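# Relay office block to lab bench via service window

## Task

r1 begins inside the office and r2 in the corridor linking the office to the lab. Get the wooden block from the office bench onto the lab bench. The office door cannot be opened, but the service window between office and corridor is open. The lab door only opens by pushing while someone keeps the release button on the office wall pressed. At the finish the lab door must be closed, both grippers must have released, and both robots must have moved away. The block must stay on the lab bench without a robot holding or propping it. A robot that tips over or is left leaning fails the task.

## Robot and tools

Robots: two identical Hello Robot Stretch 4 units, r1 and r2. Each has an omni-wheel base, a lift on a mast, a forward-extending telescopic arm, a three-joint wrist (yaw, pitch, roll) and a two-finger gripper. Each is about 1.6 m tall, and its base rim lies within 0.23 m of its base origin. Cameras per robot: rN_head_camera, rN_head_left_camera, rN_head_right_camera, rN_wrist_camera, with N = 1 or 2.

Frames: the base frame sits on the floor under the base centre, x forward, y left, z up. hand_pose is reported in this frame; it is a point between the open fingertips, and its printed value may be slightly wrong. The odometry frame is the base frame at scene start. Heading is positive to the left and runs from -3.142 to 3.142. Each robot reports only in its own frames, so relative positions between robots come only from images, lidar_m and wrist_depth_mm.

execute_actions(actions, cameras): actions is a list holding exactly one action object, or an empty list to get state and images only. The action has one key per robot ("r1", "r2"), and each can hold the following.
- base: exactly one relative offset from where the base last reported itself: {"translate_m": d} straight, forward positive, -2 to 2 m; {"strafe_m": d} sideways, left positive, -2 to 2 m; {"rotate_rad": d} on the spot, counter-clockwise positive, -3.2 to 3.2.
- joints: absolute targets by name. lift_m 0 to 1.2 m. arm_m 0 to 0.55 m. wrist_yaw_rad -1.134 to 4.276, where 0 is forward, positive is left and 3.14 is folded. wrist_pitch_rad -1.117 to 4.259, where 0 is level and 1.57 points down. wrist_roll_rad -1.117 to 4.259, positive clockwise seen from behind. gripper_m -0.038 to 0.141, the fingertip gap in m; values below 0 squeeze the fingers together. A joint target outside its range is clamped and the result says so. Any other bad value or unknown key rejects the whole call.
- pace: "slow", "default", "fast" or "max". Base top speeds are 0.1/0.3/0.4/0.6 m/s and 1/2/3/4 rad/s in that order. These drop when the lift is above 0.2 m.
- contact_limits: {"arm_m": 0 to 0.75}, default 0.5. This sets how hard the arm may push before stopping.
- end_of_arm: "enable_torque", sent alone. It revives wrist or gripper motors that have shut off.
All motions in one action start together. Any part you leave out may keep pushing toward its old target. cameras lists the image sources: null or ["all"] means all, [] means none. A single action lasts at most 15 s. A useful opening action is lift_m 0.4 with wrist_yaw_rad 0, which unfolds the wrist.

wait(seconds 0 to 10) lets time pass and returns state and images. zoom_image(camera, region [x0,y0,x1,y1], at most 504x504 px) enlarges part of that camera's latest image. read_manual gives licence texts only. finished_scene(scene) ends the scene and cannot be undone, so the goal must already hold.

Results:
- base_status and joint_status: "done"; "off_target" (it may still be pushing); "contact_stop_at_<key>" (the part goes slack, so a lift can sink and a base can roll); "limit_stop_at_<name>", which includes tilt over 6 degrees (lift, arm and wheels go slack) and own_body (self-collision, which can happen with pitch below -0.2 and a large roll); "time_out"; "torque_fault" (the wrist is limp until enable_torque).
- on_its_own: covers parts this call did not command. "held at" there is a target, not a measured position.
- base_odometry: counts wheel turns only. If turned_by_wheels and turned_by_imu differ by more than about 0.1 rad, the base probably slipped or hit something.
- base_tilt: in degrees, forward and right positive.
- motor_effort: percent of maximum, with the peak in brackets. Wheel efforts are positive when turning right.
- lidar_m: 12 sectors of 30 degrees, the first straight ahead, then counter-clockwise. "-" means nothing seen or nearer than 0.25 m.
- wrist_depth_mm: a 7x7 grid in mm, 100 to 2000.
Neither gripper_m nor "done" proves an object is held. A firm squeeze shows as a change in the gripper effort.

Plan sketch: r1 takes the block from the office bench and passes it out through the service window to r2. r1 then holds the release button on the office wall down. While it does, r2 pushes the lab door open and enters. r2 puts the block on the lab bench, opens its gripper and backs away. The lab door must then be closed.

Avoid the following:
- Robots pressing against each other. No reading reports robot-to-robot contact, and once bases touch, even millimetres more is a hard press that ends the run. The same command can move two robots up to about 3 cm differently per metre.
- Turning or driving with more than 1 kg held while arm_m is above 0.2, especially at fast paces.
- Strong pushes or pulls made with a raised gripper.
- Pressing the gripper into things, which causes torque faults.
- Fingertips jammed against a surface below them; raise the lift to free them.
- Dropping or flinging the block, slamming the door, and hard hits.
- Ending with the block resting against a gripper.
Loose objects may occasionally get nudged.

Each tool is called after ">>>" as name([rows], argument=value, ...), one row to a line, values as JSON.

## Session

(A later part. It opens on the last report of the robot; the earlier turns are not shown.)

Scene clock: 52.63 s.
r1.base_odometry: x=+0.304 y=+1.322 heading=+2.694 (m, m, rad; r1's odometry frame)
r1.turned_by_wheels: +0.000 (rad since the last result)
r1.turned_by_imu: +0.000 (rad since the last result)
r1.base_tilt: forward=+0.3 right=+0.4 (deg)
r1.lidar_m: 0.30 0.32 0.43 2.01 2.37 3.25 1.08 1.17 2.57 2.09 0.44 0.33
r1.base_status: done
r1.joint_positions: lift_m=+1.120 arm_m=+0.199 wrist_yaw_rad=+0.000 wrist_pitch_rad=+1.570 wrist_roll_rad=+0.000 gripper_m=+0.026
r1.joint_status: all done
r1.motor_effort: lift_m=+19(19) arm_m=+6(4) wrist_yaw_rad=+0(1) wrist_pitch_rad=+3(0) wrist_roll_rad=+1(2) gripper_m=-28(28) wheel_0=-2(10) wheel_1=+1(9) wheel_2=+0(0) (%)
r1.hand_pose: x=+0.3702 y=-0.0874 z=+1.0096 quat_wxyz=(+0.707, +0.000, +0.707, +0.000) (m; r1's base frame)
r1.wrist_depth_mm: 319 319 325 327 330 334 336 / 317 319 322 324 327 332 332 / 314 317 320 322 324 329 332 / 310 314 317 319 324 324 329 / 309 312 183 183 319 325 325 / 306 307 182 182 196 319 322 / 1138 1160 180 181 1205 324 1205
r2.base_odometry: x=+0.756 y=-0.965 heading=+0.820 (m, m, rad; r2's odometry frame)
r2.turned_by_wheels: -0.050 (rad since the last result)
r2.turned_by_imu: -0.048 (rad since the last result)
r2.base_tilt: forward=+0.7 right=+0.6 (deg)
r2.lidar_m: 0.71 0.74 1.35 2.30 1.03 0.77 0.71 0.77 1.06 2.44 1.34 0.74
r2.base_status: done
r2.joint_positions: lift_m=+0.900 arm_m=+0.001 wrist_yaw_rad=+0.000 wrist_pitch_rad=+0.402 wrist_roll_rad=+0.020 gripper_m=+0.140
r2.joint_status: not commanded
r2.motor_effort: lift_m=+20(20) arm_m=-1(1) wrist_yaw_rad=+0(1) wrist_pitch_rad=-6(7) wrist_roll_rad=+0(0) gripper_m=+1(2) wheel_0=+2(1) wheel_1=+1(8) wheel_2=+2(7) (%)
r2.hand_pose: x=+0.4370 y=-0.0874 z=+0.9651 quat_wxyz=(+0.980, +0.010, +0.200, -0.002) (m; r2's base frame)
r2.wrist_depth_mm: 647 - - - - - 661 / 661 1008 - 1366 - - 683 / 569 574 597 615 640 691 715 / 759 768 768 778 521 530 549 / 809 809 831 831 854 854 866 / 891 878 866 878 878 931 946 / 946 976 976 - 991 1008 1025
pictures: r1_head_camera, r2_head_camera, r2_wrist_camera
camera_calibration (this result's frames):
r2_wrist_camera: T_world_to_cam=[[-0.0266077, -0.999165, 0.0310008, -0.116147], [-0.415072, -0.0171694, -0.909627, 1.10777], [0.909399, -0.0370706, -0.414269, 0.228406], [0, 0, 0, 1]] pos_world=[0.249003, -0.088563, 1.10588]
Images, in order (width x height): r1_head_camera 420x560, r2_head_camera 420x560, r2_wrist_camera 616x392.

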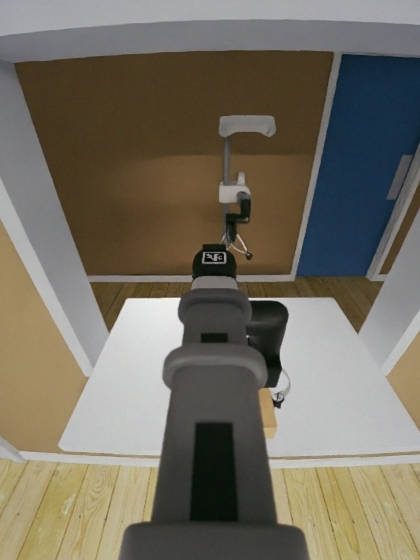

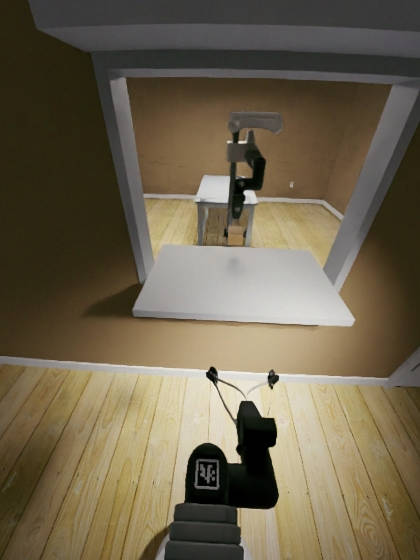

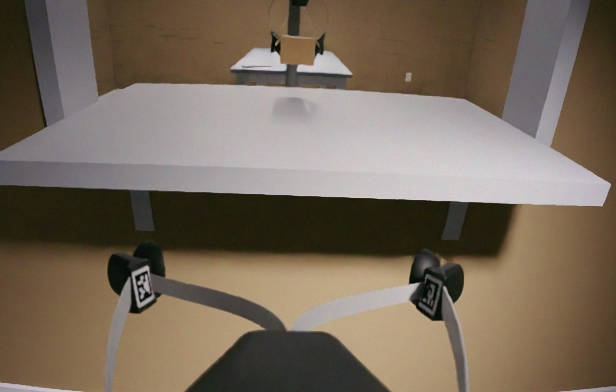

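>>> execute_actions([
  {"r1":{"joints":{"arm_m":0.54,"lift_m":1.062}},"r2":{"joints":{"arm_m":0.15,"lift_m":0.91}}},
], cameras=["r2_wrist_camera"])

>>> execute_actions([
  {"r1":{"joints":{"gripper_m":0.12}}},
], cameras=["r2_wrist_camera"])

>>> execute_actions([
  {"r1":{"joints":{"arm_m":0,"lift_m":1.12},"pace":"fast"},"r2":{"joints":{"arm_m":0.3}}},
], cameras=["r2_wrist_camera","r2_head_camera","r1_head_right_camera"])

Scene clock: 57.70 s.
r1.base_odometry: x=+0.304 y=+1.322 heading=+2.694 (m, m, rad; r1's odometry frame)
r1.turned_by_wheels: +0.000 (rad since the last result)
r1.turned_by_imu: -0.002 (rad since the last result)
r1.base_tilt: forward=+0.4 right=+0.3 (deg)
r1.lidar_m: 0.30 0.32 0.44 2.00 2.38 3.25 1.09 1.13 2.59 2.09 0.45 0.31
r1.base_status: not commanded
r1.joint_positions: lift_m=+1.062 arm_m=+0.539 wrist_yaw_rad=+0.000 wrist_pitch_rad=+1.570 wrist_roll_rad=+0.000 gripper_m=+0.026
r1.joint_status: all done
r1.motor_effort: lift_m=+16(19) arm_m=+6(12) wrist_yaw_rad=+0(1) wrist_pitch_rad=+0(1) wrist_roll_rad=-3(1) gripper_m=-27(27) wheel_0=-2(2) wheel_1=+1(1) wheel_2=+0(0) (%)
r1.hand_pose: x=+0.7102 y=-0.0874 z=+0.9518 quat_wxyz=(+0.707, +0.000, +0.707, +0.000) (m; r1's base frame)
r1.wrist_depth_mm: 699 1160 1160 1229 1205 1229 1205 / 258 260 262 265 267 271 271 / 255 256 260 263 266 267 270 / 255 256 258 260 263 265 267 / 252 254 182 183 260 264 266 / 249 251 181 183 196 262 263 / 249 250 181 181 256 257 262
r2.base_odometry: x=+0.756 y=-0.965 heading=+0.820 (m, m, rad; r2's odometry frame)
r2.turned_by_wheels: +0.000 (rad since the last result)
r2.turned_by_imu: +0.002 (rad since the last result)
r2.base_tilt: forward=+0.9 right=+0.6 (deg)
r2.lidar_m: 0.71 0.76 1.35 2.30 1.02 0.76 0.72 0.78 1.08 2.43 1.33 0.74
r2.base_status: not commanded
r2.joint_positions: lift_m=+0.910 arm_m=+0.149 wrist_yaw_rad=+0.000 wrist_pitch_rad=+0.402 wrist_roll_rad=+0.020 gripper_m=+0.140
r2.joint_status: all done
r2.motor_effort: lift_m=+22(20) arm_m=+5(5) wrist_yaw_rad=+0(1) wrist_pitch_rad=-7(8) wrist_roll_rad=+0(0) gripper_m=-1(1) wheel_0=+2(2) wheel_1=+1(1) wheel_2=+2(2) (%)
r2.hand_pose: x=+0.5855 y=-0.0874 z=+0.9750 quat_wxyz=(+0.980, +0.010, +0.200, -0.002) (m; r2's base frame)
r2.wrist_depth_mm: - - - - - - - / - - - - - - 676 / 580 603 615 466 676 715 654 / 415 424 439 452 466 480 492 / 373 368 377 387 387 394 399 / 707 691 683 683 691 732 741 / 750 750 759 - 778 798 798
pictures: r2_wrist_camera
camera_calibration (this result's frames):
r2_wrist_camera: T_world_to_cam=[[-0.0266488, -0.999164, 0.0309995, -0.112486], [-0.415027, -0.0171529, -0.909647, 1.17843], [0.909419, -0.0371066, -0.414223, 0.0973517], [0, 0, 0, 1]] pos_world=[0.39755, -0.0885661, 1.11577]
Images, in order (width x height): r2_wrist_camera 616x392.

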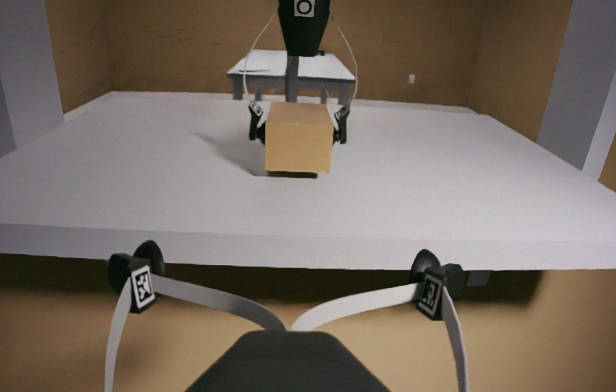

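Scene clock: 59.53 s.
r1.base_odometry: x=+0.304 y=+1.322 heading=+2.694 (m, m, rad; r1's odometry frame)
r1.turned_by_wheels: +0.000 (rad since the last result)
r1.turned_by_imu: -0.001 (rad since the last result)
r1.base_tilt: forward=+0.3 right=+0.2 (deg)
r1.lidar_m: 0.29 0.33 0.45 2.00 2.38 3.23 1.09 1.14 2.58 2.11 0.45 0.32
r1.base_status: not commanded
r1.joint_positions: lift_m=+1.062 arm_m=+0.539 wrist_yaw_rad=+0.000 wrist_pitch_rad=+1.570 wrist_roll_rad=+0.000 gripper_m=+0.120
r1.joint_status: all done
r1.motor_effort: lift_m=+17(16) arm_m=+5(6) wrist_yaw_rad=-1(0) wrist_pitch_rad=+2(2) wrist_roll_rad=-3(3) gripper_m=-1(26) wheel_0=-2(2) wheel_1=+1(1) wheel_2=+0(0) (%)
r1.hand_pose: x=+0.7102 y=-0.0874 z=+0.9518 quat_wxyz=(+0.707, +0.000, +0.707, +0.000) (m; r1's base frame)
r1.wrist_depth_mm: 715 1160 1160 1205 1205 1205 1205 / 258 259 264 266 268 271 272 / 256 258 259 263 266 270 271 / 253 258 258 262 264 267 268 / 252 253 199 200 262 264 267 / 251 205 197 198 201 262 263 / 249 250 253 159 258 262 264
r2.base_odometry: x=+0.756 y=-0.965 heading=+0.820 (m, m, rad; r2's odometry frame)
r2.turned_by_wheels: +0.000 (rad since the last result)
r2.turned_by_imu: +0.001 (rad since the last result)
r2.base_tilt: forward=+0.8 right=+0.5 (deg)
r2.lidar_m: 0.71 0.75 1.36 2.30 1.02 0.76 0.72 0.76 1.05 2.42 1.32 0.75
r2.base_status: not commanded
r2.joint_positions: lift_m=+0.910 arm_m=+0.149 wrist_yaw_rad=+0.000 wrist_pitch_rad=+0.402 wrist_roll_rad=+0.020 gripper_m=+0.140
r2.joint_status: not commanded
r2.motor_effort: lift_m=+22(22) arm_m=+5(5) wrist_yaw_rad=+0(0) wrist_pitch_rad=-7(7) wrist_roll_rad=-1(1) gripper_m=+1(3) wheel_0=+2(2) wheel_1=+1(1) wheel_2=+3(2) (%)
r2.hand_pose: x=+0.5855 y=-0.0874 z=+0.9750 quat_wxyz=(+0.980, +0.010, +0.200, -0.002) (m; r2's base frame)
r2.wrist_depth_mm: - - - - - - - / - - - - - - 668 / 574 603 609 488 668 715 647 / 415 427 442 452 469 480 496 / 373 366 377 384 387 394 399 / 699 699 683 691 699 732 732 / 759 750 759 - 778 798 809
pictures: r2_wrist_camera
camera_calibration (this result's frames):
r2_wrist_camera: T_world_to_cam=[[-0.0266485, -0.999164, 0.0309995, -0.112486], [-0.415027, -0.0171531, -0.909647, 1.17843], [0.909419, -0.0371064, -0.414223, 0.0973518], [0, 0, 0, 1]] pos_world=[0.39755, -0.0885661, 1.11577]
Images, in order (width x height): r2_wrist_camera 616x392.

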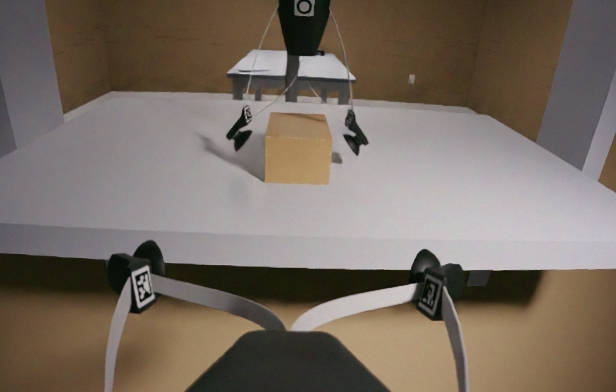

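Scene clock: 61.70 s.
r1.base_odometry: x=+0.304 y=+1.322 heading=+2.694 (m, m, rad; r1's odometry frame)
r1.turned_by_wheels: +0.000 (rad since the last result)
r1.turned_by_imu: -0.001 (rad since the last result)
r1.base_tilt: forward=+0.2 right=+0.3 (deg)
r1.lidar_m: 0.30 0.31 0.44 2.00 2.37 3.21 1.09 1.16 2.57 2.09 0.43 0.32
r1.base_status: not commanded
r1.joint_positions: lift_m=+1.120 arm_m=+0.003 wrist_yaw_rad=+0.000 wrist_pitch_rad=+1.570 wrist_roll_rad=+0.000 gripper_m=+0.120
r1.joint_status: all done
joint sent to its limit — the command would take r1.arm_m past its lower limit, so that joint was sent only as far as its limit.
r1.motor_effort: lift_m=+20(21) arm_m=-5(12) wrist_yaw_rad=+1(0) wrist_pitch_rad=+2(1) wrist_roll_rad=-2(2) gripper_m=-2(2) wheel_0=-2(2) wheel_1=+1(1) wheel_2=+0(0) (%)
r1.hand_pose: x=+0.1743 y=-0.0874 z=+1.0096 quat_wxyz=(+0.707, +0.000, +0.707, +0.000) (m; r1's base frame)
r1.wrist_depth_mm: 319 324 327 330 332 336 338 / 319 320 325 325 329 334 336 / 1182 1205 1205 1205 1255 359 798 / 1205 1205 1229 1229 1205 1229 1229 / 1182 1182 1008 991 1205 1205 1255 / 1182 204 1008 991 212 1205 1255 / 1182 1182 1182 158 1205 1205 1182
r2.base_odometry: x=+0.756 y=-0.965 heading=+0.820 (m, m, rad; r2's odometry frame)
r2.turned_by_wheels: +0.000 (rad since the last result)
r2.turned_by_imu: +0.001 (rad since the last result)
r2.base_tilt: forward=+0.7 right=+0.5 (deg)
r2.lidar_m: 0.71 0.74 1.34 2.30 1.03 0.75 0.73 0.77 1.06 2.41 1.33 0.73
r2.base_status: not commanded
r2.joint_positions: lift_m=+0.910 arm_m=+0.299 wrist_yaw_rad=+0.000 wrist_pitch_rad=+0.402 wrist_roll_rad=+0.020 gripper_m=+0.140
r2.joint_status: all done
r2.motor_effort: lift_m=+22(22) arm_m=+5(7) wrist_yaw_rad=+0(0) wrist_pitch_rad=-7(7) wrist_roll_rad=+1(0) gripper_m=-2(1) wheel_0=+2(2) wheel_1=+1(1) wheel_2=+2(2) (%)
r2.hand_pose: x=+0.7355 y=-0.0874 z=+0.9750 quat_wxyz=(+0.980, +0.010, +0.200, -0.002) (m; r2's base frame)
r2.wrist_depth_mm: - - - - - - - / - - - - - - - / 585 603 621 647 676 715 - / 413 424 433 329 466 480 492 / 319 325 338 336 353 359 366 / 259 251 256 279 263 277 289 / 233 236 238 - 247 248 -
pictures: r1_head_right_camera, r2_head_camera, r2_wrist_camera
camera_calibration (this result's frames):
r2_wrist_camera: T_world_to_cam=[[-0.0266466, -0.999164, 0.0309995, -0.10849], [-0.415027, -0.0171539, -0.909647, 1.24069], [0.909419, -0.0371047, -0.414223, -0.0390638], [0, 0, 0, 1]] pos_world=[0.547553, -0.0885659, 1.11577]
Images, in order (width x height): r1_head_right_camera 420x672, r2_head_camera 420x560, r2_wrist_camera 616x392.

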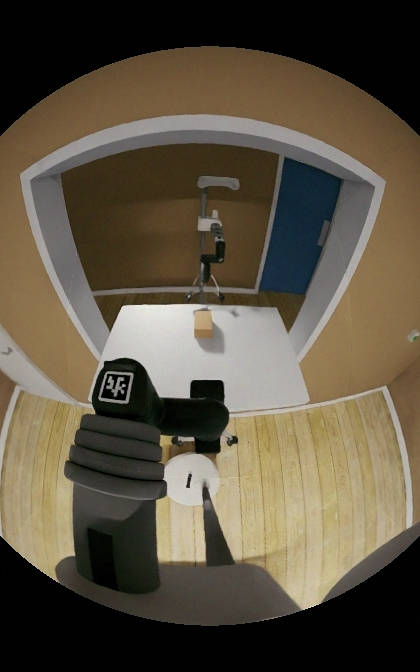

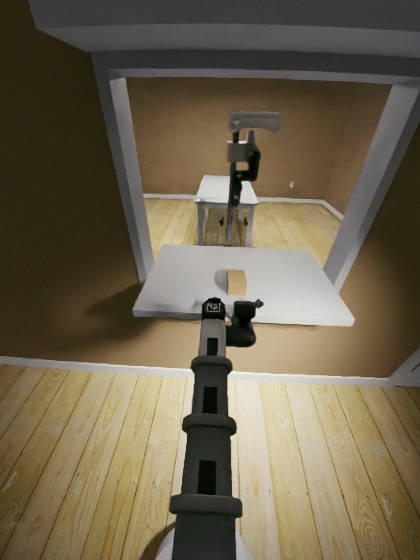

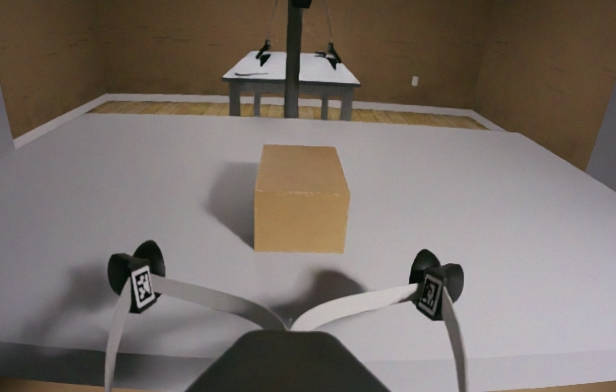

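>>> execute_actions([
  {"r1":{"base":{"translate_m":-0.15},"joints":{"wrist_pitch_rad":0,"gripper_m":-0.02},"pace":"max"},"r2":{"base":{"strafe_m":-0.012},"joints":{"arm_m":0.45,"lift_m":0.895}}},
], cameras=["r2_wrist_camera"])

>>> execute_actions([
  {"r1":{"base":{"strafe_m":-0.3},"joints":{"lift_m":0.87},"pace":"max"},"r2":{"joints":{"gripper_m":0.025}}},
], cameras=["r2_wrist_camera","r2_head_camera"])

Scene clock: 68.20 s.
r1.base_odometry: x=+0.440 y=+1.257 heading=+2.694 (m, m, rad; r1's odometry frame)
r1.turned_by_wheels: +0.000 (rad since the last result)
r1.turned_by_imu: -0.002 (rad since the last result)
r1.base_tilt: forward=+0.2 right=+0.2 (deg)
r1.lidar_m: 0.45 0.46 0.99 2.28 2.37 1.01 0.94 1.02 2.58 2.48 0.67 0.46
r1.base_status: done
r1.joint_positions: lift_m=+1.120 arm_m=+0.003 wrist_yaw_rad=+0.000 wrist_pitch_rad=+0.002 wrist_roll_rad=+0.000 gripper_m=-0.020
r1.joint_status: all done
r1.motor_effort: lift_m=+20(20) arm_m=-5(5) wrist_yaw_rad=+1(1) wrist_pitch_rad=-8(10) wrist_roll_rad=-3(2) gripper_m=-15(14) wheel_0=+0(5) wheel_1=+0(8) wheel_2=-2(10) (%)
r1.hand_pose: x=+0.4626 y=-0.0874 z=+1.2973 quat_wxyz=(+1.000, +0.000, +0.001, +0.000) (m; r1's base frame)
r1.wrist_depth_mm: - 741 723 715 691 591 580 / - - - - - - 591 / - - - - - - 591 / - - - - - - 591 / - - - - - - 580 / - - 186 198 - - 580 / - - - 484 - - 564
r2.base_odometry: x=+0.765 y=-0.973 heading=+0.820 (m, m, rad; r2's odometry frame)
r2.turned_by_wheels: +0.000 (rad since the last result)
r2.turned_by_imu: +0.002 (rad since the last result)
r2.base_tilt: forward=+0.8 right=+0.5 (deg)
r2.lidar_m: 0.71 0.75 1.35 2.32 1.02 0.74 0.73 0.76 1.05 2.41 1.32 0.74
r2.base_status: done
r2.joint_positions: lift_m=+0.895 arm_m=+0.449 wrist_yaw_rad=+0.000 wrist_pitch_rad=+0.402 wrist_roll_rad=+0.020 gripper_m=+0.140
r2.joint_status: all done
r2.motor_effort: lift_m=+15(18) arm_m=+5(6) wrist_yaw_rad=+0(0) wrist_pitch_rad=-6(6) wrist_roll_rad=-1(0) gripper_m=+1(0) wheel_0=+2(6) wheel_1=-1(8) wheel_2=+0(1) (%)
r2.hand_pose: x=+0.8855 y=-0.0874 z=+0.9606 quat_wxyz=(+0.980, +0.010, +0.200, -0.002) (m; r2's base frame)
r2.wrist_depth_mm: - - - - - - - / - - - - - - - / 539 554 569 597 621 - - / 384 394 402 281 430 445 455 / 296 301 235 217 327 334 338 / 240 230 185 183 203 257 267 / 208 213 211 - 221 220 -
pictures: r2_wrist_camera
camera_calibration (this result's frames):
r2_wrist_camera: T_world_to_cam=[[-0.0266537, -0.999164, 0.0310002, -0.104042], [-0.415051, -0.0171506, -0.909636, 1.2898], [0.909408, -0.0371118, -0.414247, -0.181409], [0, 0, 0, 1]] pos_world=[0.697535, -0.0885665, 1.10133]
Images, in order (width x height): r2_wrist_camera 616x392.

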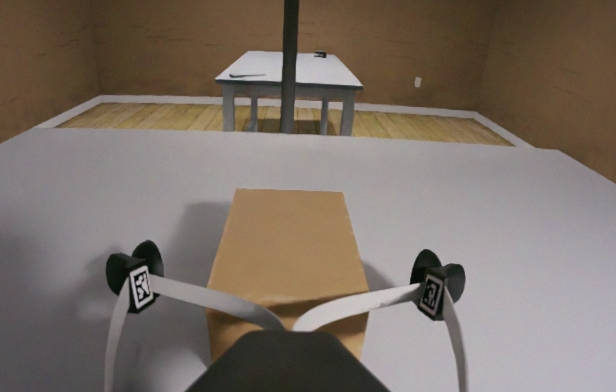

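Scene clock: 70.43 s.
r1.base_odometry: x=+0.569 y=+1.527 heading=+2.694 (m, m, rad; r1's odometry frame)
r1.turned_by_wheels: +0.000 (rad since the last result)
r1.turned_by_imu: +0.000 (rad since the last result)
r1.base_tilt: forward=+0.4 right=+0.2 (deg)
r1.lidar_m: 0.46 0.48 0.68 2.57 2.68 0.99 0.93 3.11 2.24 2.17 0.97 0.47
r1.base_status: done
r1.joint_positions: lift_m=+0.870 arm_m=+0.003 wrist_yaw_rad=+0.000 wrist_pitch_rad=+0.002 wrist_roll_rad=+0.000 gripper_m=-0.020
r1.joint_status: all done
r1.motor_effort: lift_m=+17(19) arm_m=-5(5) wrist_yaw_rad=+0(1) wrist_pitch_rad=-5(5) wrist_roll_rad=-2(1) gripper_m=-15(16) wheel_0=-1(10) wheel_1=+2(9) wheel_2=-1(1) (%)
r1.hand_pose: x=+0.4626 y=-0.0874 z=+1.0477 quat_wxyz=(+1.000, +0.000, +0.001, +0.000) (m; r1's base frame)
r1.wrist_depth_mm: - - - - 525 469 480 / - - - - 512 466 477 / - - - - 500 466 469 / - - 1430 - 488 462 466 / - - - - 473 452 462 / 574 569 186 198 455 455 455 / 433 387 415 310 413 449 455
r2.base_odometry: x=+0.765 y=-0.973 heading=+0.820 (m, m, rad; r2's odometry frame)
r2.turned_by_wheels: +0.000 (rad since the last result)
r2.turned_by_imu: +0.001 (rad since the last result)
r2.base_tilt: forward=+0.8 right=+0.7 (deg)
r2.lidar_m: 0.70 0.74 1.34 2.32 1.03 0.76 0.73 0.77 1.06 2.40 1.31 0.74
r2.base_status: not commanded
r2.joint_positions: lift_m=+0.895 arm_m=+0.449 wrist_yaw_rad=+0.000 wrist_pitch_rad=+0.405 wrist_roll_rad=+0.020 gripper_m=+0.026
r2.joint_status: all done
r2.motor_effort: lift_m=+16(16) arm_m=+5(5) wrist_yaw_rad=+0(0) wrist_pitch_rad=-14(15) wrist_roll_rad=+0(1) gripper_m=-25(28) wheel_0=+1(2) wheel_1=-1(1) wheel_2=+0(0) (%)
r2.hand_pose: x=+0.8852 y=-0.0874 z=+0.9598 quat_wxyz=(+0.980, +0.010, +0.201, -0.002) (m; r2's base frame)
r2.wrist_depth_mm: - 732 - - - - - / - - - - - - - / 535 544 559 580 609 - - / 377 389 394 268 424 433 449 / 293 300 211 205 324 329 334 / 238 179 176 178 185 264 264 / 206 207 210 - 218 219 -
pictures: r2_head_camera, r2_wrist_camera
camera_calibration (this result's frames):
r2_wrist_camera: T_world_to_cam=[[-0.0266041, -0.999163, 0.0310733, -0.104149], [-0.417535, -0.0171363, -0.908499, 1.29009], [0.908271, -0.037144, -0.416729, -0.178079], [0, 0, 0, 1]] pos_world=[0.697632, -0.0885693, 1.10107]
Images, in order (width x height): r2_head_camera 420x560, r2_wrist_camera 616x392.

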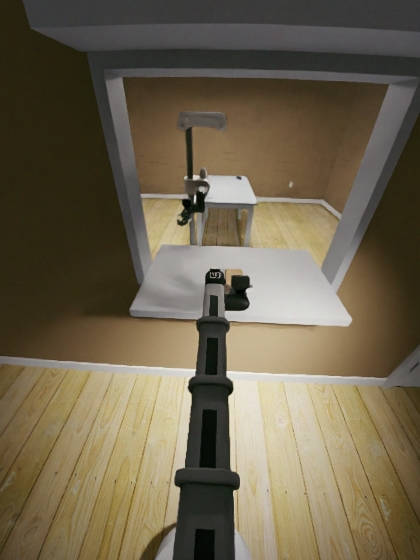

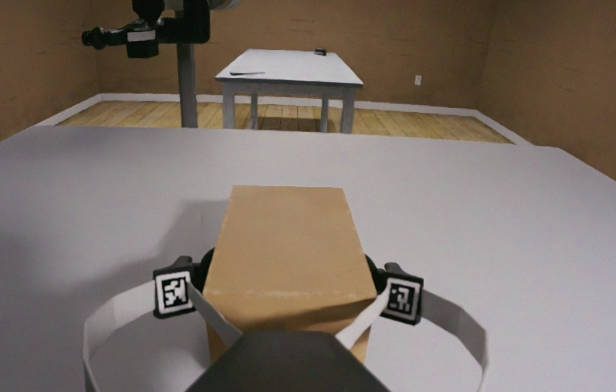

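>>> execute_actions([
  {"r1":{"base":{"strafe_m":-0.3},"pace":"max"},"r2":{"joints":{"lift_m":0.94,"arm_m":0.003}}},
], cameras=[])

>>> execute_actions([
  {"r1":{"base":{"strafe_m":-0.85},"pace":"max"},"r2":{"base":{"strafe_m":1.31},"joints":{"lift_m":0.5,"wrist_yaw_rad":2.95},"pace":"max"}},
], cameras=["r2_wrist_camera","r2_head_left_camera","r1_head_camera","r1_wrist_camera"])

Scene clock: 77.20 s.
r1.base_odometry: x=+0.699 y=+1.798 heading=+2.694 (m, m, rad; r1's odometry frame)
r1.turned_by_wheels: +0.000 (rad since the last result)
r1.turned_by_imu: -0.001 (rad since the last result)
r1.base_tilt: forward=+0.3 right=+0.2 (deg)
r1.lidar_m: 0.47 0.47 0.67 2.58 3.00 0.99 0.97 2.69 1.93 1.88 0.99 0.71
r1.base_status: done
r1.joint_positions: lift_m=+0.870 arm_m=+0.003 wrist_yaw_rad=+0.000 wrist_pitch_rad=+0.002 wrist_roll_rad=+0.000 gripper_m=-0.020
r1.joint_status: not commanded
r1.motor_effort: lift_m=+17(17) arm_m=-5(5) wrist_yaw_rad=+0(1) wrist_pitch_rad=-6(3) wrist_roll_rad=-2(2) gripper_m=-15(16) wheel_0=-2(10) wheel_1=+1(12) wheel_2=+0(1) (%)
r1.hand_pose: x=+0.4626 y=-0.0874 z=+1.0477 quat_wxyz=(+1.000, +0.000, +0.001, +0.000) (m; r1's base frame)
r1.wrist_depth_mm: - - 459 459 462 473 473 / - - 455 462 462 466 477 / - - 452 459 462 469 473 / - 1281 449 449 452 462 459 / - 1499 445 452 452 462 466 / 654 609 185 198 452 459 462 / 433 399 436 314 442 452 455
r2.base_odometry: x=+0.765 y=-0.973 heading=+0.820 (m, m, rad; r2's odometry frame)
r2.turned_by_wheels: +0.000 (rad since the last result)
r2.turned_by_imu: +0.002 (rad since the last result)
r2.base_tilt: forward=+0.8 right=+0.6 (deg)
r2.lidar_m: 0.50 0.74 1.35 2.32 1.03 0.78 0.73 0.76 1.07 2.41 1.33 0.75
r2.base_status: not commanded
r2.joint_positions: lift_m=+0.940 arm_m=+0.004 wrist_yaw_rad=+0.000 wrist_pitch_rad=+0.405 wrist_roll_rad=+0.020 gripper_m=+0.026
r2.joint_status: all done
r2.motor_effort: lift_m=+23(23) arm_m=-5(7) wrist_yaw_rad=+0(1) wrist_pitch_rad=-17(15) wrist_roll_rad=+0(0) gripper_m=-27(26) wheel_0=+2(2) wheel_1=-2(1) wheel_2=+0(0) (%)
r2.hand_pose: x=+0.4399 y=-0.0875 z=+1.0041 quat_wxyz=(+0.979, +0.010, +0.201, -0.002) (m; r2's base frame)
r2.wrist_depth_mm: 661 1281 - - - - 654 / 668 - - - - - 683 / 676 683 707 732 768 788 723 / 512 517 525 267 535 549 564 / 820 820 210 206 831 854 854 / 878 179 176 178 185 904 946 / 960 960 960 - 991 1025 1025
pictures: none
No camera images: the call's "cameras" was empty. Leave "cameras" out to get every camera's image.

Scene clock: 82.00 s.
r1.base_odometry: x=+1.067 y=+2.564 heading=+2.694 (m, m, rad; r1's odometry frame)
r1.turned_by_wheels: +0.000 (rad since the last result)
r1.turned_by_imu: +0.000 (rad since the last result)
r1.base_tilt: forward=+0.2 right=+0.4 (deg)
r1.lidar_m: 0.64 0.72 0.96 1.84 1.36 1.40 3.74 1.40 1.08 1.02 0.98 0.71
r1.base_status: done
r1.joint_positions: lift_m=+0.870 arm_m=+0.003 wrist_yaw_rad=+0.000 wrist_pitch_rad=+0.002 wrist_roll_rad=+0.000 gripper_m=-0.020
r1.joint_status: not commanded
r1.motor_effort: lift_m=+17(17) arm_m=-5(5) wrist_yaw_rad=+1(0) wrist_pitch_rad=-5(4) wrist_roll_rad=+0(1) gripper_m=-15(16) wheel_0=-1(10) wheel_1=+1(10) wheel_2=-1(2) (%)
r1.hand_pose: x=+0.4626 y=-0.0874 z=+1.0477 quat_wxyz=(+1.000, +0.000, +0.001, +0.000) (m; r1's base frame)
r1.wrist_depth_mm: 449 449 455 462 459 473 477 / 445 449 452 459 466 469 473 / 442 449 452 455 462 466 469 / 439 439 449 413 452 459 466 / 436 439 445 413 452 452 462 / 433 436 186 198 449 452 455 / 427 430 436 312 442 449 459
r2.base_odometry: x=-0.194 y=-0.080 heading=+0.821 (m, m, rad; r2's odometry frame)
r2.turned_by_wheels: +0.000 (rad since the last result)
r2.turned_by_imu: +0.003 (rad since the last result)
r2.base_tilt: forward=+0.9 right=+0.6 (deg)
r2.lidar_m: 0.95 1.00 1.04 0.98 1.03 0.82 0.80 0.84 1.04 2.96 1.23 0.98
r2.base_status: done
r2.joint_positions: lift_m=+0.500 arm_m=+0.004 wrist_yaw_rad=+2.950 wrist_pitch_rad=+0.405 wrist_roll_rad=+0.020 gripper_m=+0.026
r2.joint_status: all done
r2.motor_effort: lift_m=+17(22) arm_m=-4(5) wrist_yaw_rad=+1(13) wrist_pitch_rad=-15(15) wrist_roll_rad=+1(0) gripper_m=-25(24) wheel_0=+1(9) wheel_1=+0(12) wheel_2=+1(1) (%)
r2.hand_pose: x=-0.0689 y=+0.1364 z=+0.5647 quat_wxyz=(+0.096, -0.199, +0.029, +0.975) (m; r2's base frame)
r2.wrist_depth_mm: 750 788 831 866 820 878 917 / 798 831 878 904 891 931 960 / 854 878 931 960 946 1008 1008 / 891 960 976 268 1025 1118 1008 / 976 1025 211 206 1098 1182 1008 / 917 179 175 178 185 1042 991 / 809 809 809 - 854 842 878
pictures: r1_head_camera, r1_wrist_camera, r2_head_left_camera, r2_wrist_camera
camera_calibration (this result's frames):
r1_wrist_camera: T_world_to_cam=[[-0.0353171, -0.998555, 0.040509, -0.121369], [0.0246557, -0.0413925, -0.998839, 1.09387], [0.999072, -0.0342773, 0.0260819, -0.271275], [0, 0, 0, 1]] pos_world=[0.239766, -0.0852144, 1.1046]
r2_wrist_camera: T_world_to_cam=[[0.216796, 0.975722, 0.0310701, -0.146231], [0.413253, -0.0628931, -0.908442, 0.600029], [-0.884433, 0.209787, -0.416855, 0.374993], [0, 0, 0, 1]] pos_world=[0.115395, 0.10175, 0.705952]
Images, in order (width x height): r1_head_camera 420x560, r1_wrist_camera 616x392, r2_head_left_camera 420x672, r2_wrist_camera 616x392.

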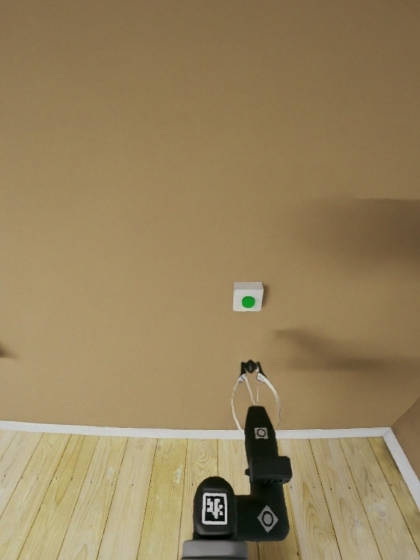

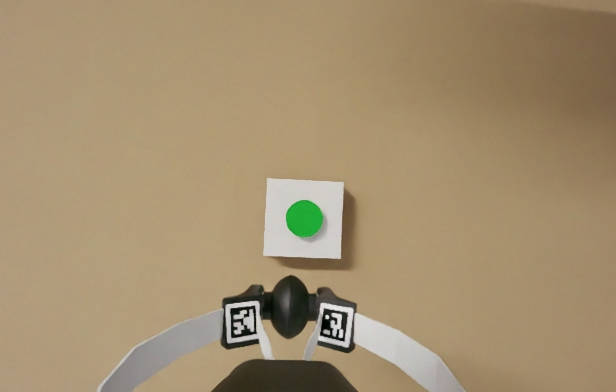

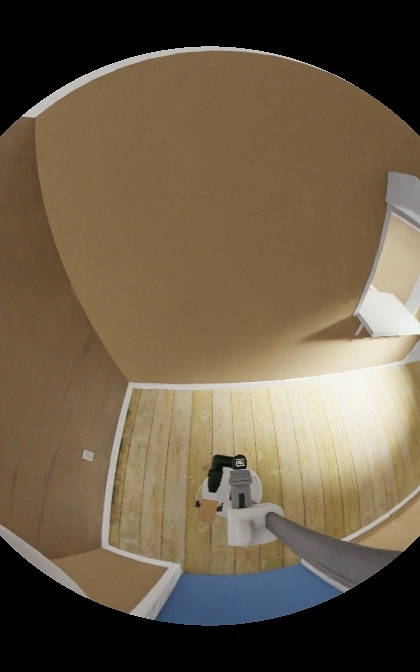

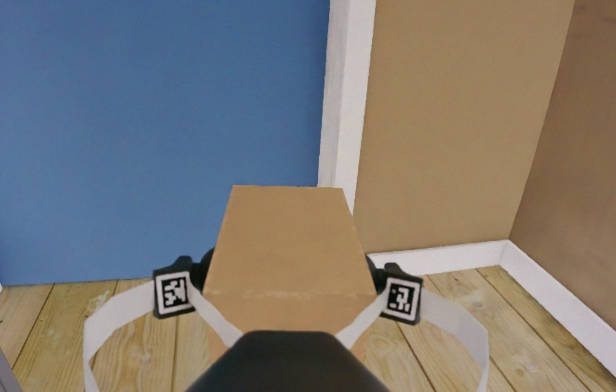

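>>> execute_actions([
  {"r1":{"base":{"strafe_m":-0.014},"joints":{"lift_m":0.918,"arm_m":0.12}},"r2":{"base":{"translate_m":-0.53},"pace":"max"}},
], cameras=["r1_wrist_camera"])

>>> execute_actions([
  {"r1":{"joints":{"arm_m":0.16},"pace":"slow"}},
], cameras=["r1_head_camera","r1_wrist_camera"])

Scene clock: 88.10 s.
r1.base_odometry: x=+1.073 y=+2.577 heading=+2.694 (m, m, rad; r1's odometry frame)
r1.turned_by_wheels: +0.000 (rad since the last result)
r1.turned_by_imu: -0.001 (rad since the last result)
r1.base_tilt: forward=+0.3 right=+0.3 (deg)
r1.lidar_m: 0.64 0.71 0.99 1.84 1.39 1.41 3.73 1.40 1.06 1.01 0.99 0.72
r1.base_status: done
r1.joint_positions: lift_m=+0.918 arm_m=+0.119 wrist_yaw_rad=+0.000 wrist_pitch_rad=+0.002 wrist_roll_rad=+0.000 gripper_m=-0.020
r1.joint_status: all done
r1.motor_effort: lift_m=+20(21) arm_m=+6(6) wrist_yaw_rad=+0(1) wrist_pitch_rad=-5(5) wrist_roll_rad=-1(4) gripper_m=-15(17) wheel_0=+2(8) wheel_1=-1(8) wheel_2=+0(1) (%)
r1.hand_pose: x=+0.5784 y=-0.0874 z=+1.0955 quat_wxyz=(+1.000, +0.000, +0.001, +0.000) (m; r1's base frame)
r1.wrist_depth_mm: 334 336 340 343 349 351 353 / 330 334 338 342 345 347 351 / 329 330 334 340 343 347 349 / 325 330 330 336 342 343 347 / 325 329 330 297 340 342 343 / 322 325 186 198 336 338 343 / 320 320 325 255 330 338 340
r2.base_odometry: x=-0.555 y=-0.468 heading=+0.820 (m, m, rad; r2's odometry frame)
r2.turned_by_wheels: +0.000 (rad since the last result)
r2.turned_by_imu: +0.003 (rad since the last result)
r2.base_tilt: forward=+0.8 right=+0.6 (deg)
r2.lidar_m: 1.48 1.39 1.04 0.71 0.38 0.27 0.26 0.27 0.40 0.79 1.78 1.53
r2.base_status: done
r2.joint_positions: lift_m=+0.500 arm_m=+0.004 wrist_yaw_rad=+2.950 wrist_pitch_rad=+0.405 wrist_roll_rad=+0.020 gripper_m=+0.026
r2.joint_status: not commanded
r2.motor_effort: lift_m=+19(18) arm_m=-4(5) wrist_yaw_rad=+0(1) wrist_pitch_rad=-14(14) wrist_roll_rad=+1(0) gripper_m=-23(24) wheel_0=+0(5) wheel_1=+0(6) wheel_2=-2(17) (%)
r2.hand_pose: x=-0.0690 y=+0.1363 z=+0.5646 quat_wxyz=(+0.096, -0.199, +0.029, +0.975) (m; r2's base frame)
r2.wrist_depth_mm: 314 327 345 362 379 368 320 / 329 343 366 382 402 387 336 / 351 368 389 410 433 399 373 / 375 394 407 268 469 407 418 / 402 421 210 204 492 430 466 / 433 179 176 178 185 455 521 / 466 492 508 - 569 512 585
pictures: r1_wrist_camera
camera_calibration (this result's frames):
r1_wrist_camera: T_world_to_cam=[[-0.0352656, -0.998557, 0.0405023, -0.119223], [0.0248456, -0.041391, -0.998834, 1.13866], [0.999069, -0.0342182, 0.0262694, -0.388391], [0, 0, 0, 1]] pos_world=[0.355534, -0.0852105, 1.15236]
Images, in order (width x height): r1_wrist_camera 616x392.

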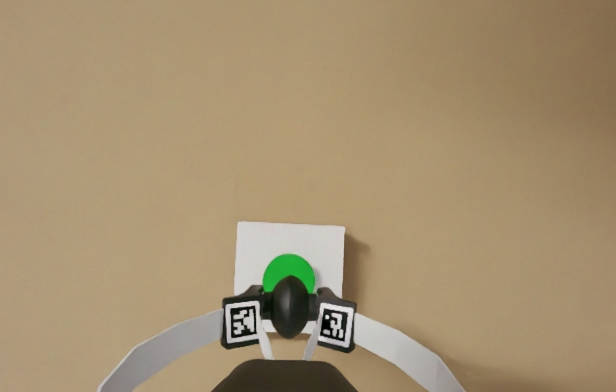

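Scene clock: 89.63 s.
r1.base_odometry: x=+1.073 y=+2.577 heading=+2.694 (m, m, rad; r1's odometry frame)
r1.turned_by_wheels: +0.000 (rad since the last result)
r1.turned_by_imu: +0.000 (rad since the last result)
r1.base_tilt: forward=+0.3 right=+0.4 (deg)
r1.lidar_m: 0.67 0.70 1.00 1.85 1.39 1.42 3.75 1.40 1.05 1.01 0.98 0.72
r1.base_status: not commanded
r1.joint_positions: lift_m=+0.918 arm_m=+0.159 wrist_yaw_rad=+0.000 wrist_pitch_rad=+0.002 wrist_roll_rad=+0.000 gripper_m=-0.020
r1.joint_status: all done
r1.motor_effort: lift_m=+20(20) arm_m=+6(8) wrist_yaw_rad=+0(0) wrist_pitch_rad=-5(6) wrist_roll_rad=-1(1) gripper_m=-16(16) wheel_0=+2(2) wheel_1=-1(1) wheel_2=+0(0) (%)
r1.hand_pose: x=+0.6184 y=-0.0874 z=+1.0955 quat_wxyz=(+1.000, +0.000, +0.001, +0.000) (m; r1's base frame)
r1.wrist_depth_mm: 293 296 300 303 307 310 312 / 290 293 297 301 303 306 312 / 290 291 296 298 303 306 309 / 289 289 296 296 298 301 303 / 285 287 290 255 298 303 303 / 282 285 185 198 296 300 303 / 281 283 287 216 290 296 298
r2.base_odometry: x=-0.555 y=-0.468 heading=+0.820 (m, m, rad; r2's odometry frame)
r2.turned_by_wheels: +0.000 (rad since the last result)
r2.turned_by_imu: +0.001 (rad since the last result)
r2.base_tilt: forward=+0.7 right=+0.6 (deg)
r2.lidar_m: 1.48 1.39 1.05 0.73 0.38 0.26 0.26 0.27 0.40 0.79 1.79 1.53
r2.base_status: not commanded
r2.joint_positions: lift_m=+0.500 arm_m=+0.004 wrist_yaw_rad=+2.950 wrist_pitch_rad=+0.405 wrist_roll_rad=+0.020 gripper_m=+0.026
r2.joint_status: not commanded
r2.motor_effort: lift_m=+18(18) arm_m=-5(4) wrist_yaw_rad=+0(0) wrist_pitch_rad=-14(15) wrist_roll_rad=+1(0) gripper_m=-25(26) wheel_0=+0(0) wheel_1=+0(0) wheel_2=-2(2) (%)
r2.hand_pose: x=-0.0690 y=+0.1363 z=+0.5646 quat_wxyz=(+0.096, -0.199, +0.029, +0.975) (m; r2's base frame)
r2.wrist_depth_mm: 314 327 345 362 382 368 322 / 330 347 364 384 402 389 338 / 349 368 389 410 436 399 370 / 375 394 410 268 466 407 418 / 402 421 210 205 492 433 466 / 433 179 176 178 185 455 517 / 462 492 508 - 569 512 580
pictures: r1_head_camera, r1_wrist_camera
camera_calibration (this result's frames):
r1_wrist_camera: T_world_to_cam=[[-0.0352656, -0.998557, 0.0405023, -0.117813], [0.0248457, -0.0413911, -0.998834, 1.13766], [0.999069, -0.0342182, 0.0262695, -0.428338], [0, 0, 0, 1]] pos_world=[0.395519, -0.0852105, 1.15236]
Images, in order (width x height): r1_head_camera 420x560, r1_wrist_camera 616x392.

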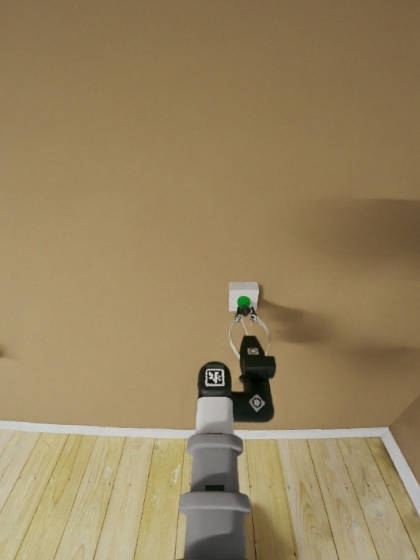

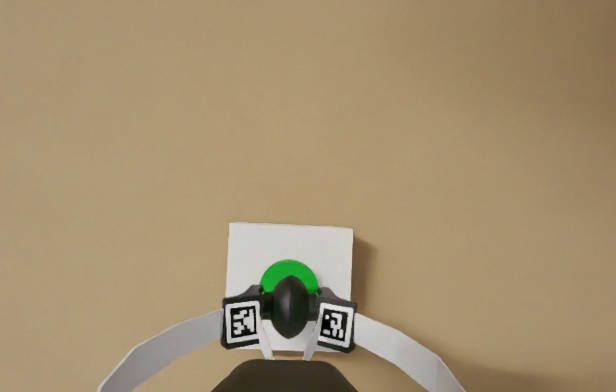

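>>> execute_actions([
  {"r1":{"joints":{"arm_m":0.178},"pace":"slow"},"r2":{"base":{"translate_m":-0.03},"pace":"slow"}},
], cameras=["r1_wrist_camera"])

Scene clock: 92.70 s.
r1.base_odometry: x=+1.073 y=+2.577 heading=+2.694 (m, m, rad; r1's odometry frame)
r1.turned_by_wheels: +0.000 (rad since the last result)
r1.turned_by_imu: -0.001 (rad since the last result)
r1.base_tilt: forward=+0.3 right=+0.4 (deg)
r1.lidar_m: 0.68 0.71 0.97 1.84 1.37 1.42 3.74 1.40 1.06 1.02 0.97 0.70
r1.base_status: not commanded
r1.joint_positions: lift_m=+0.918 arm_m=+0.177 wrist_yaw_rad=-0.001 wrist_pitch_rad=+0.002 wrist_roll_rad=+0.000 gripper_m=-0.020
r1.joint_status: all done
r1.motor_effort: lift_m=+20(20) arm_m=+8(4) wrist_yaw_rad=+5(4) wrist_pitch_rad=-5(5) wrist_roll_rad=-2(1) gripper_m=-15(15) wheel_0=+2(2) wheel_1=-1(0) wheel_2=-1(1) (%)
r1.hand_pose: x=+0.6359 y=-0.0878 z=+1.0955 quat_wxyz=(+1.000, +0.000, +0.001, -0.001) (m; r1's base frame)
r1.wrist_depth_mm: 276 278 282 285 289 291 296 / 273 277 281 282 286 289 293 / 271 276 278 281 283 287 290 / 272 272 274 279 282 286 287 / 268 271 273 238 279 282 287 / 267 270 186 197 278 282 283 / 265 266 252 181 273 279 282
r2.base_odometry: x=-0.575 y=-0.490 heading=+0.820 (m, m, rad; r2's odometry frame)
r2.turned_by_wheels: +0.000 (rad since the last result)
r2.turned_by_imu: +0.001 (rad since the last result)
r2.base_tilt: forward=+0.8 right=+0.6 (deg)
r2.lidar_m: 1.51 1.41 1.04 0.60 0.34 0.25 0.25 0.25 0.34 0.60 1.83 1.58
r2.base_status: done
r2.joint_positions: lift_m=+0.500 arm_m=+0.004 wrist_yaw_rad=+2.950 wrist_pitch_rad=+0.405 wrist_roll_rad=+0.020 gripper_m=+0.026
r2.joint_status: not commanded
r2.motor_effort: lift_m=+18(18) arm_m=-4(4) wrist_yaw_rad=+0(0) wrist_pitch_rad=-15(14) wrist_roll_rad=+0(0) gripper_m=-24(25) wheel_0=-3(6) wheel_1=-3(4) wheel_2=+3(4) (%)
r2.hand_pose: x=-0.0690 y=+0.1363 z=+0.5646 quat_wxyz=(+0.096, -0.199, +0.029, +0.975) (m; r2's base frame)
r2.wrist_depth_mm: 290 301 317 332 351 357 306 / 304 319 336 353 370 375 315 / 322 340 357 379 399 382 332 / 345 364 375 268 430 404 364 / 370 389 210 205 459 410 413 / 399 179 176 178 185 418 473 / 427 455 466 - 544 473 530
pictures: r1_wrist_camera
camera_calibration (this result's frames):
r1_wrist_camera: T_world_to_cam=[[-0.0366931, -0.998506, 0.040499, -0.116691], [0.024879, -0.0414265, -0.998832, 1.13721], [0.999017, -0.0356427, 0.0263619, -0.446047], [0, 0, 0, 1]] pos_world=[0.413034, -0.085304, 1.15237]
Images, in order (width x height): r1_wrist_camera 616x392.

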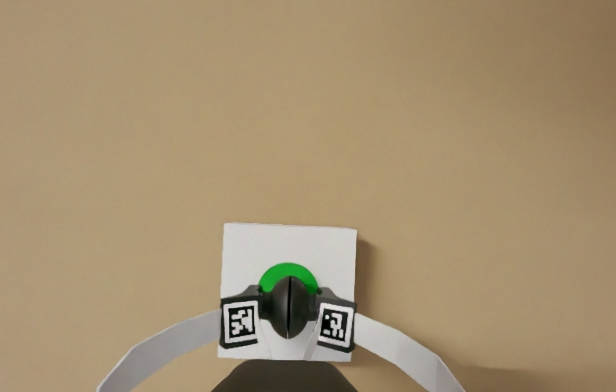

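>>> execute_actions([
  {"r1":{"joints":{"arm_m":0.183}},"r2":{"base":{"translate_m":-0.08},"pace":"slow"}},
], cameras=["r2_wrist_camera","r2_head_left_camera"])

Scene clock: 96.87 s.
r1.base_odometry: x=+1.073 y=+2.577 heading=+2.694 (m, m, rad; r1's odometry frame)
r1.turned_by_wheels: +0.000 (rad since the last result)
r1.turned_by_imu: -0.002 (rad since the last result)
r1.base_tilt: forward=+0.4 right=+0.2 (deg)
r1.lidar_m: 0.68 0.70 1.00 1.85 1.37 1.41 3.74 1.41 1.06 1.02 0.97 0.71
r1.base_status: not commanded
r1.joint_positions: lift_m=+0.918 arm_m=+0.181 wrist_yaw_rad=-0.005 wrist_pitch_rad=+0.001 wrist_roll_rad=+0.000 gripper_m=-0.020
r1.joint_status: all done
r1.on_its_own: wrist_yaw_rad is at rest, and its effort (+14) is outside its rest range (-13 to +13)
r1.motor_effort: lift_m=+20(20) arm_m=+12(17) wrist_yaw_rad=+14(14) wrist_pitch_rad=-2(6) wrist_roll_rad=+0(1) gripper_m=-12(14) wheel_0=+2(2) wheel_1=+0(1) wheel_2=-5(6) (%)
r1.hand_pose: x=+0.6400 y=-0.0887 z=+1.0957 quat_wxyz=(+1.000, +0.000, +0.001, -0.002) (m; r1's base frame)
r1.wrist_depth_mm: 273 276 279 282 283 289 291 / 271 274 277 279 282 286 289 / 268 271 274 277 282 285 287 / 266 268 276 276 278 282 285 / 265 268 268 236 277 281 283 / 263 265 185 203 273 278 281 / 262 206 265 232 272 276 279
r2.base_odometry: x=-0.630 y=-0.548 heading=+0.820 (m, m, rad; r2's odometry frame)
r2.turned_by_wheels: +0.000 (rad since the last result)
r2.turned_by_imu: +0.002 (rad since the last result)
r2.base_tilt: forward=+0.7 right=+0.6 (deg)
r2.lidar_m: 1.59 1.41 1.04 0.38 0.34 0.25 - 0.25 0.28 0.54 1.94 1.64
r2.base_status: done
r2.joint_positions: lift_m=+0.500 arm_m=+0.004 wrist_yaw_rad=+2.950 wrist_pitch_rad=+0.405 wrist_roll_rad=+0.020 gripper_m=+0.026
r2.joint_status: not commanded
r2.motor_effort: lift_m=+18(18) arm_m=-4(5) wrist_yaw_rad=+0(1) wrist_pitch_rad=-14(17) wrist_roll_rad=+0(0) gripper_m=-23(27) wheel_0=-2(7) wheel_1=-3(10) wheel_2=+5(12) (%)
r2.hand_pose: x=-0.0690 y=+0.1363 z=+0.5646 quat_wxyz=(+0.096, -0.199, +0.029, +0.975) (m; r2's base frame)
r2.wrist_depth_mm: 266 282 303 325 349 375 293 / 278 298 320 345 373 399 297 / 296 317 343 368 402 421 304 / 314 338 357 268 433 413 320 / 336 359 210 206 466 410 322 / 359 179 175 178 185 373 327 / 384 418 439 - 574 389 343
pictures: r2_head_left_camera, r2_wrist_camera
camera_calibration (this result's frames):
r2_wrist_camera: T_world_to_cam=[[0.216383, 0.975814, 0.0310725, -0.146156], [0.413356, -0.0627343, -0.908406, 0.599894], [-0.884486, 0.209408, -0.416934, 0.375007], [0, 0, 0, 1]] pos_world=[0.115344, 0.101726, 0.705842]
Images, in order (width x height): r2_head_left_camera 420x672, r2_wrist_camera 616x392.

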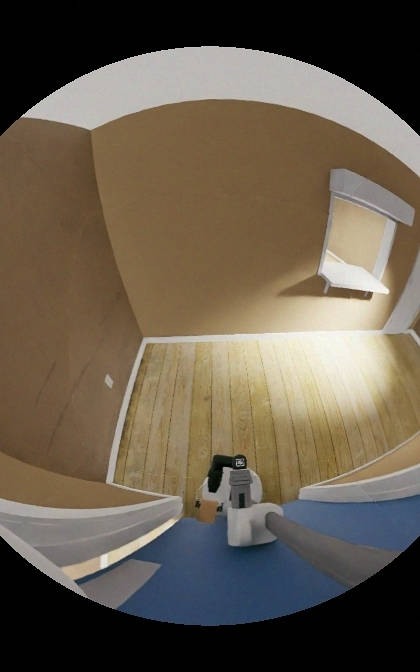

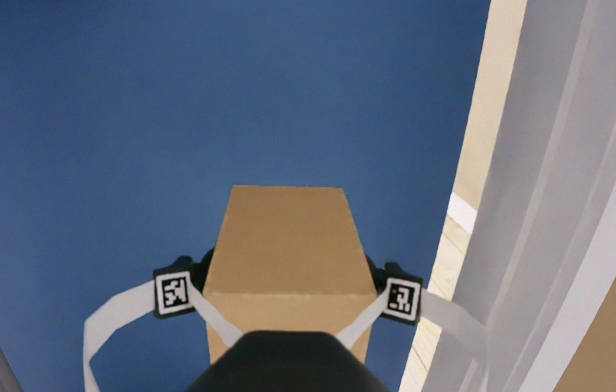

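Opening.

>>> execute_actions([
  {"r2":{"base":{"translate_m":-0.6}}},
], cameras=["r2_wrist_camera","r2_head_left_camera"])

Scene clock: 101.83 s.
r1.base_odometry: x=+1.073 y=+2.577 heading=+2.694 (m, m, rad; r1's odometry frame)
r1.turned_by_wheels: +0.000 (rad since the last result)
r1.turned_by_imu: -0.001 (rad since the last result)
r1.base_tilt: forward=+0.3 right=+0.3 (deg)
r1.lidar_m: 0.67 0.71 0.98 1.85 1.39 1.44 3.73 1.40 1.06 1.00 0.97 0.71
r1.base_status: not commanded
r1.joint_positions: lift_m=+0.918 arm_m=+0.181 wrist_yaw_rad=-0.005 wrist_pitch_rad=+0.001 wrist_roll_rad=+0.000 gripper_m=-0.020
r1.joint_status: not commanded
r1.motor_effort: lift_m=+20(20) arm_m=+11(11) wrist_yaw_rad=+13(14) wrist_pitch_rad=-1(2) wrist_roll_rad=-1(2) gripper_m=-12(12) wheel_0=+2(2) wheel_1=+0(0) wheel_2=-5(6) (%)
r1.hand_pose: x=+0.6400 y=-0.0887 z=+1.0957 quat_wxyz=(+1.000, +0.000, +0.001, -0.002) (m; r1's base frame)
r1.wrist_depth_mm: 272 277 278 282 286 289 293 / 271 274 277 281 285 286 290 / 267 272 274 278 283 285 287 / 266 270 273 277 279 281 287 / 266 266 268 235 278 281 282 / 263 266 184 204 274 278 279 / 260 206 265 231 272 278 278
r2.base_odometry: x=-1.039 y=-0.987 heading=+0.820 (m, m, rad; r2's odometry frame)
r2.turned_by_wheels: +0.000 (rad since the last result)
r2.turned_by_imu: +0.003 (rad since the last result)
r2.base_tilt: forward=+0.8 right=+0.5 (deg)
r2.lidar_m: 2.19 0.56 0.58 1.00 1.04 1.46 0.28 0.25 - 0.25 0.32 2.22
r2.base_status: done
r2.joint_positions: lift_m=+0.500 arm_m=+0.004 wrist_yaw_rad=+2.950 wrist_pitch_rad=+0.405 wrist_roll_rad=+0.020 gripper_m=+0.026
r2.joint_status: not commanded
r2.motor_effort: lift_m=+18(18) arm_m=-4(4) wrist_yaw_rad=-1(0) wrist_pitch_rad=-16(15) wrist_roll_rad=+1(0) gripper_m=-26(26) wheel_0=+0(6) wheel_1=-2(7) wheel_2=+1(15) (%)
r2.hand_pose: x=-0.0690 y=+0.1363 z=+0.5645 quat_wxyz=(+0.096, -0.199, +0.029, +0.975) (m; r2's base frame)
r2.wrist_depth_mm: 357 1921 1983 - 1921 1281 976 / 364 - - - 1983 1308 1008 / 379 - - - 1983 1336 1025 / 392 1430 1537 268 1661 1336 1025 / 402 539 210 205 1255 1229 1025 / 415 180 176 178 185 1042 976 / 427 569 809 - 842 854 878
pictures: r2_head_left_camera, r2_wrist_camera
camera_calibration (this result's frames):
r2_wrist_camera: T_world_to_cam=[[0.216387, 0.975813, 0.0310732, -0.146157], [0.413383, -0.0627414, -0.908393, 0.599882], [-0.884472, 0.209409, -0.416961, 0.375022], [0, 0, 0, 1]] pos_world=[0.115342, 0.101726, 0.705839]
Images, in order (width x height): r2_head_left_camera 420x672, r2_wrist_camera 616x392.

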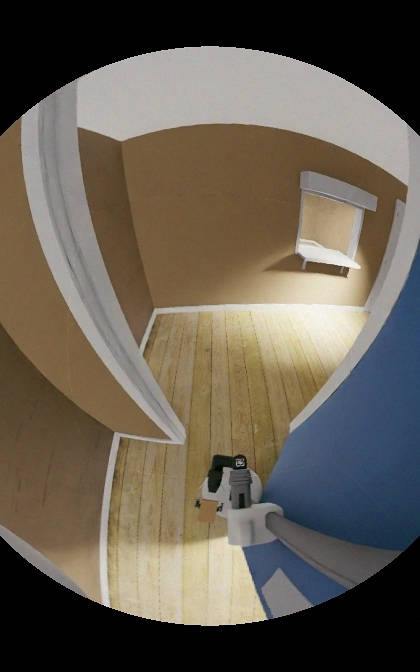

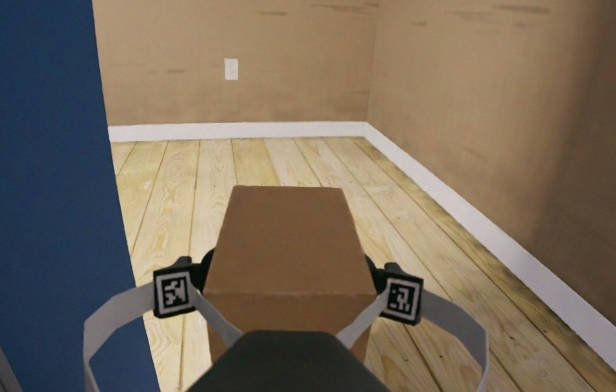

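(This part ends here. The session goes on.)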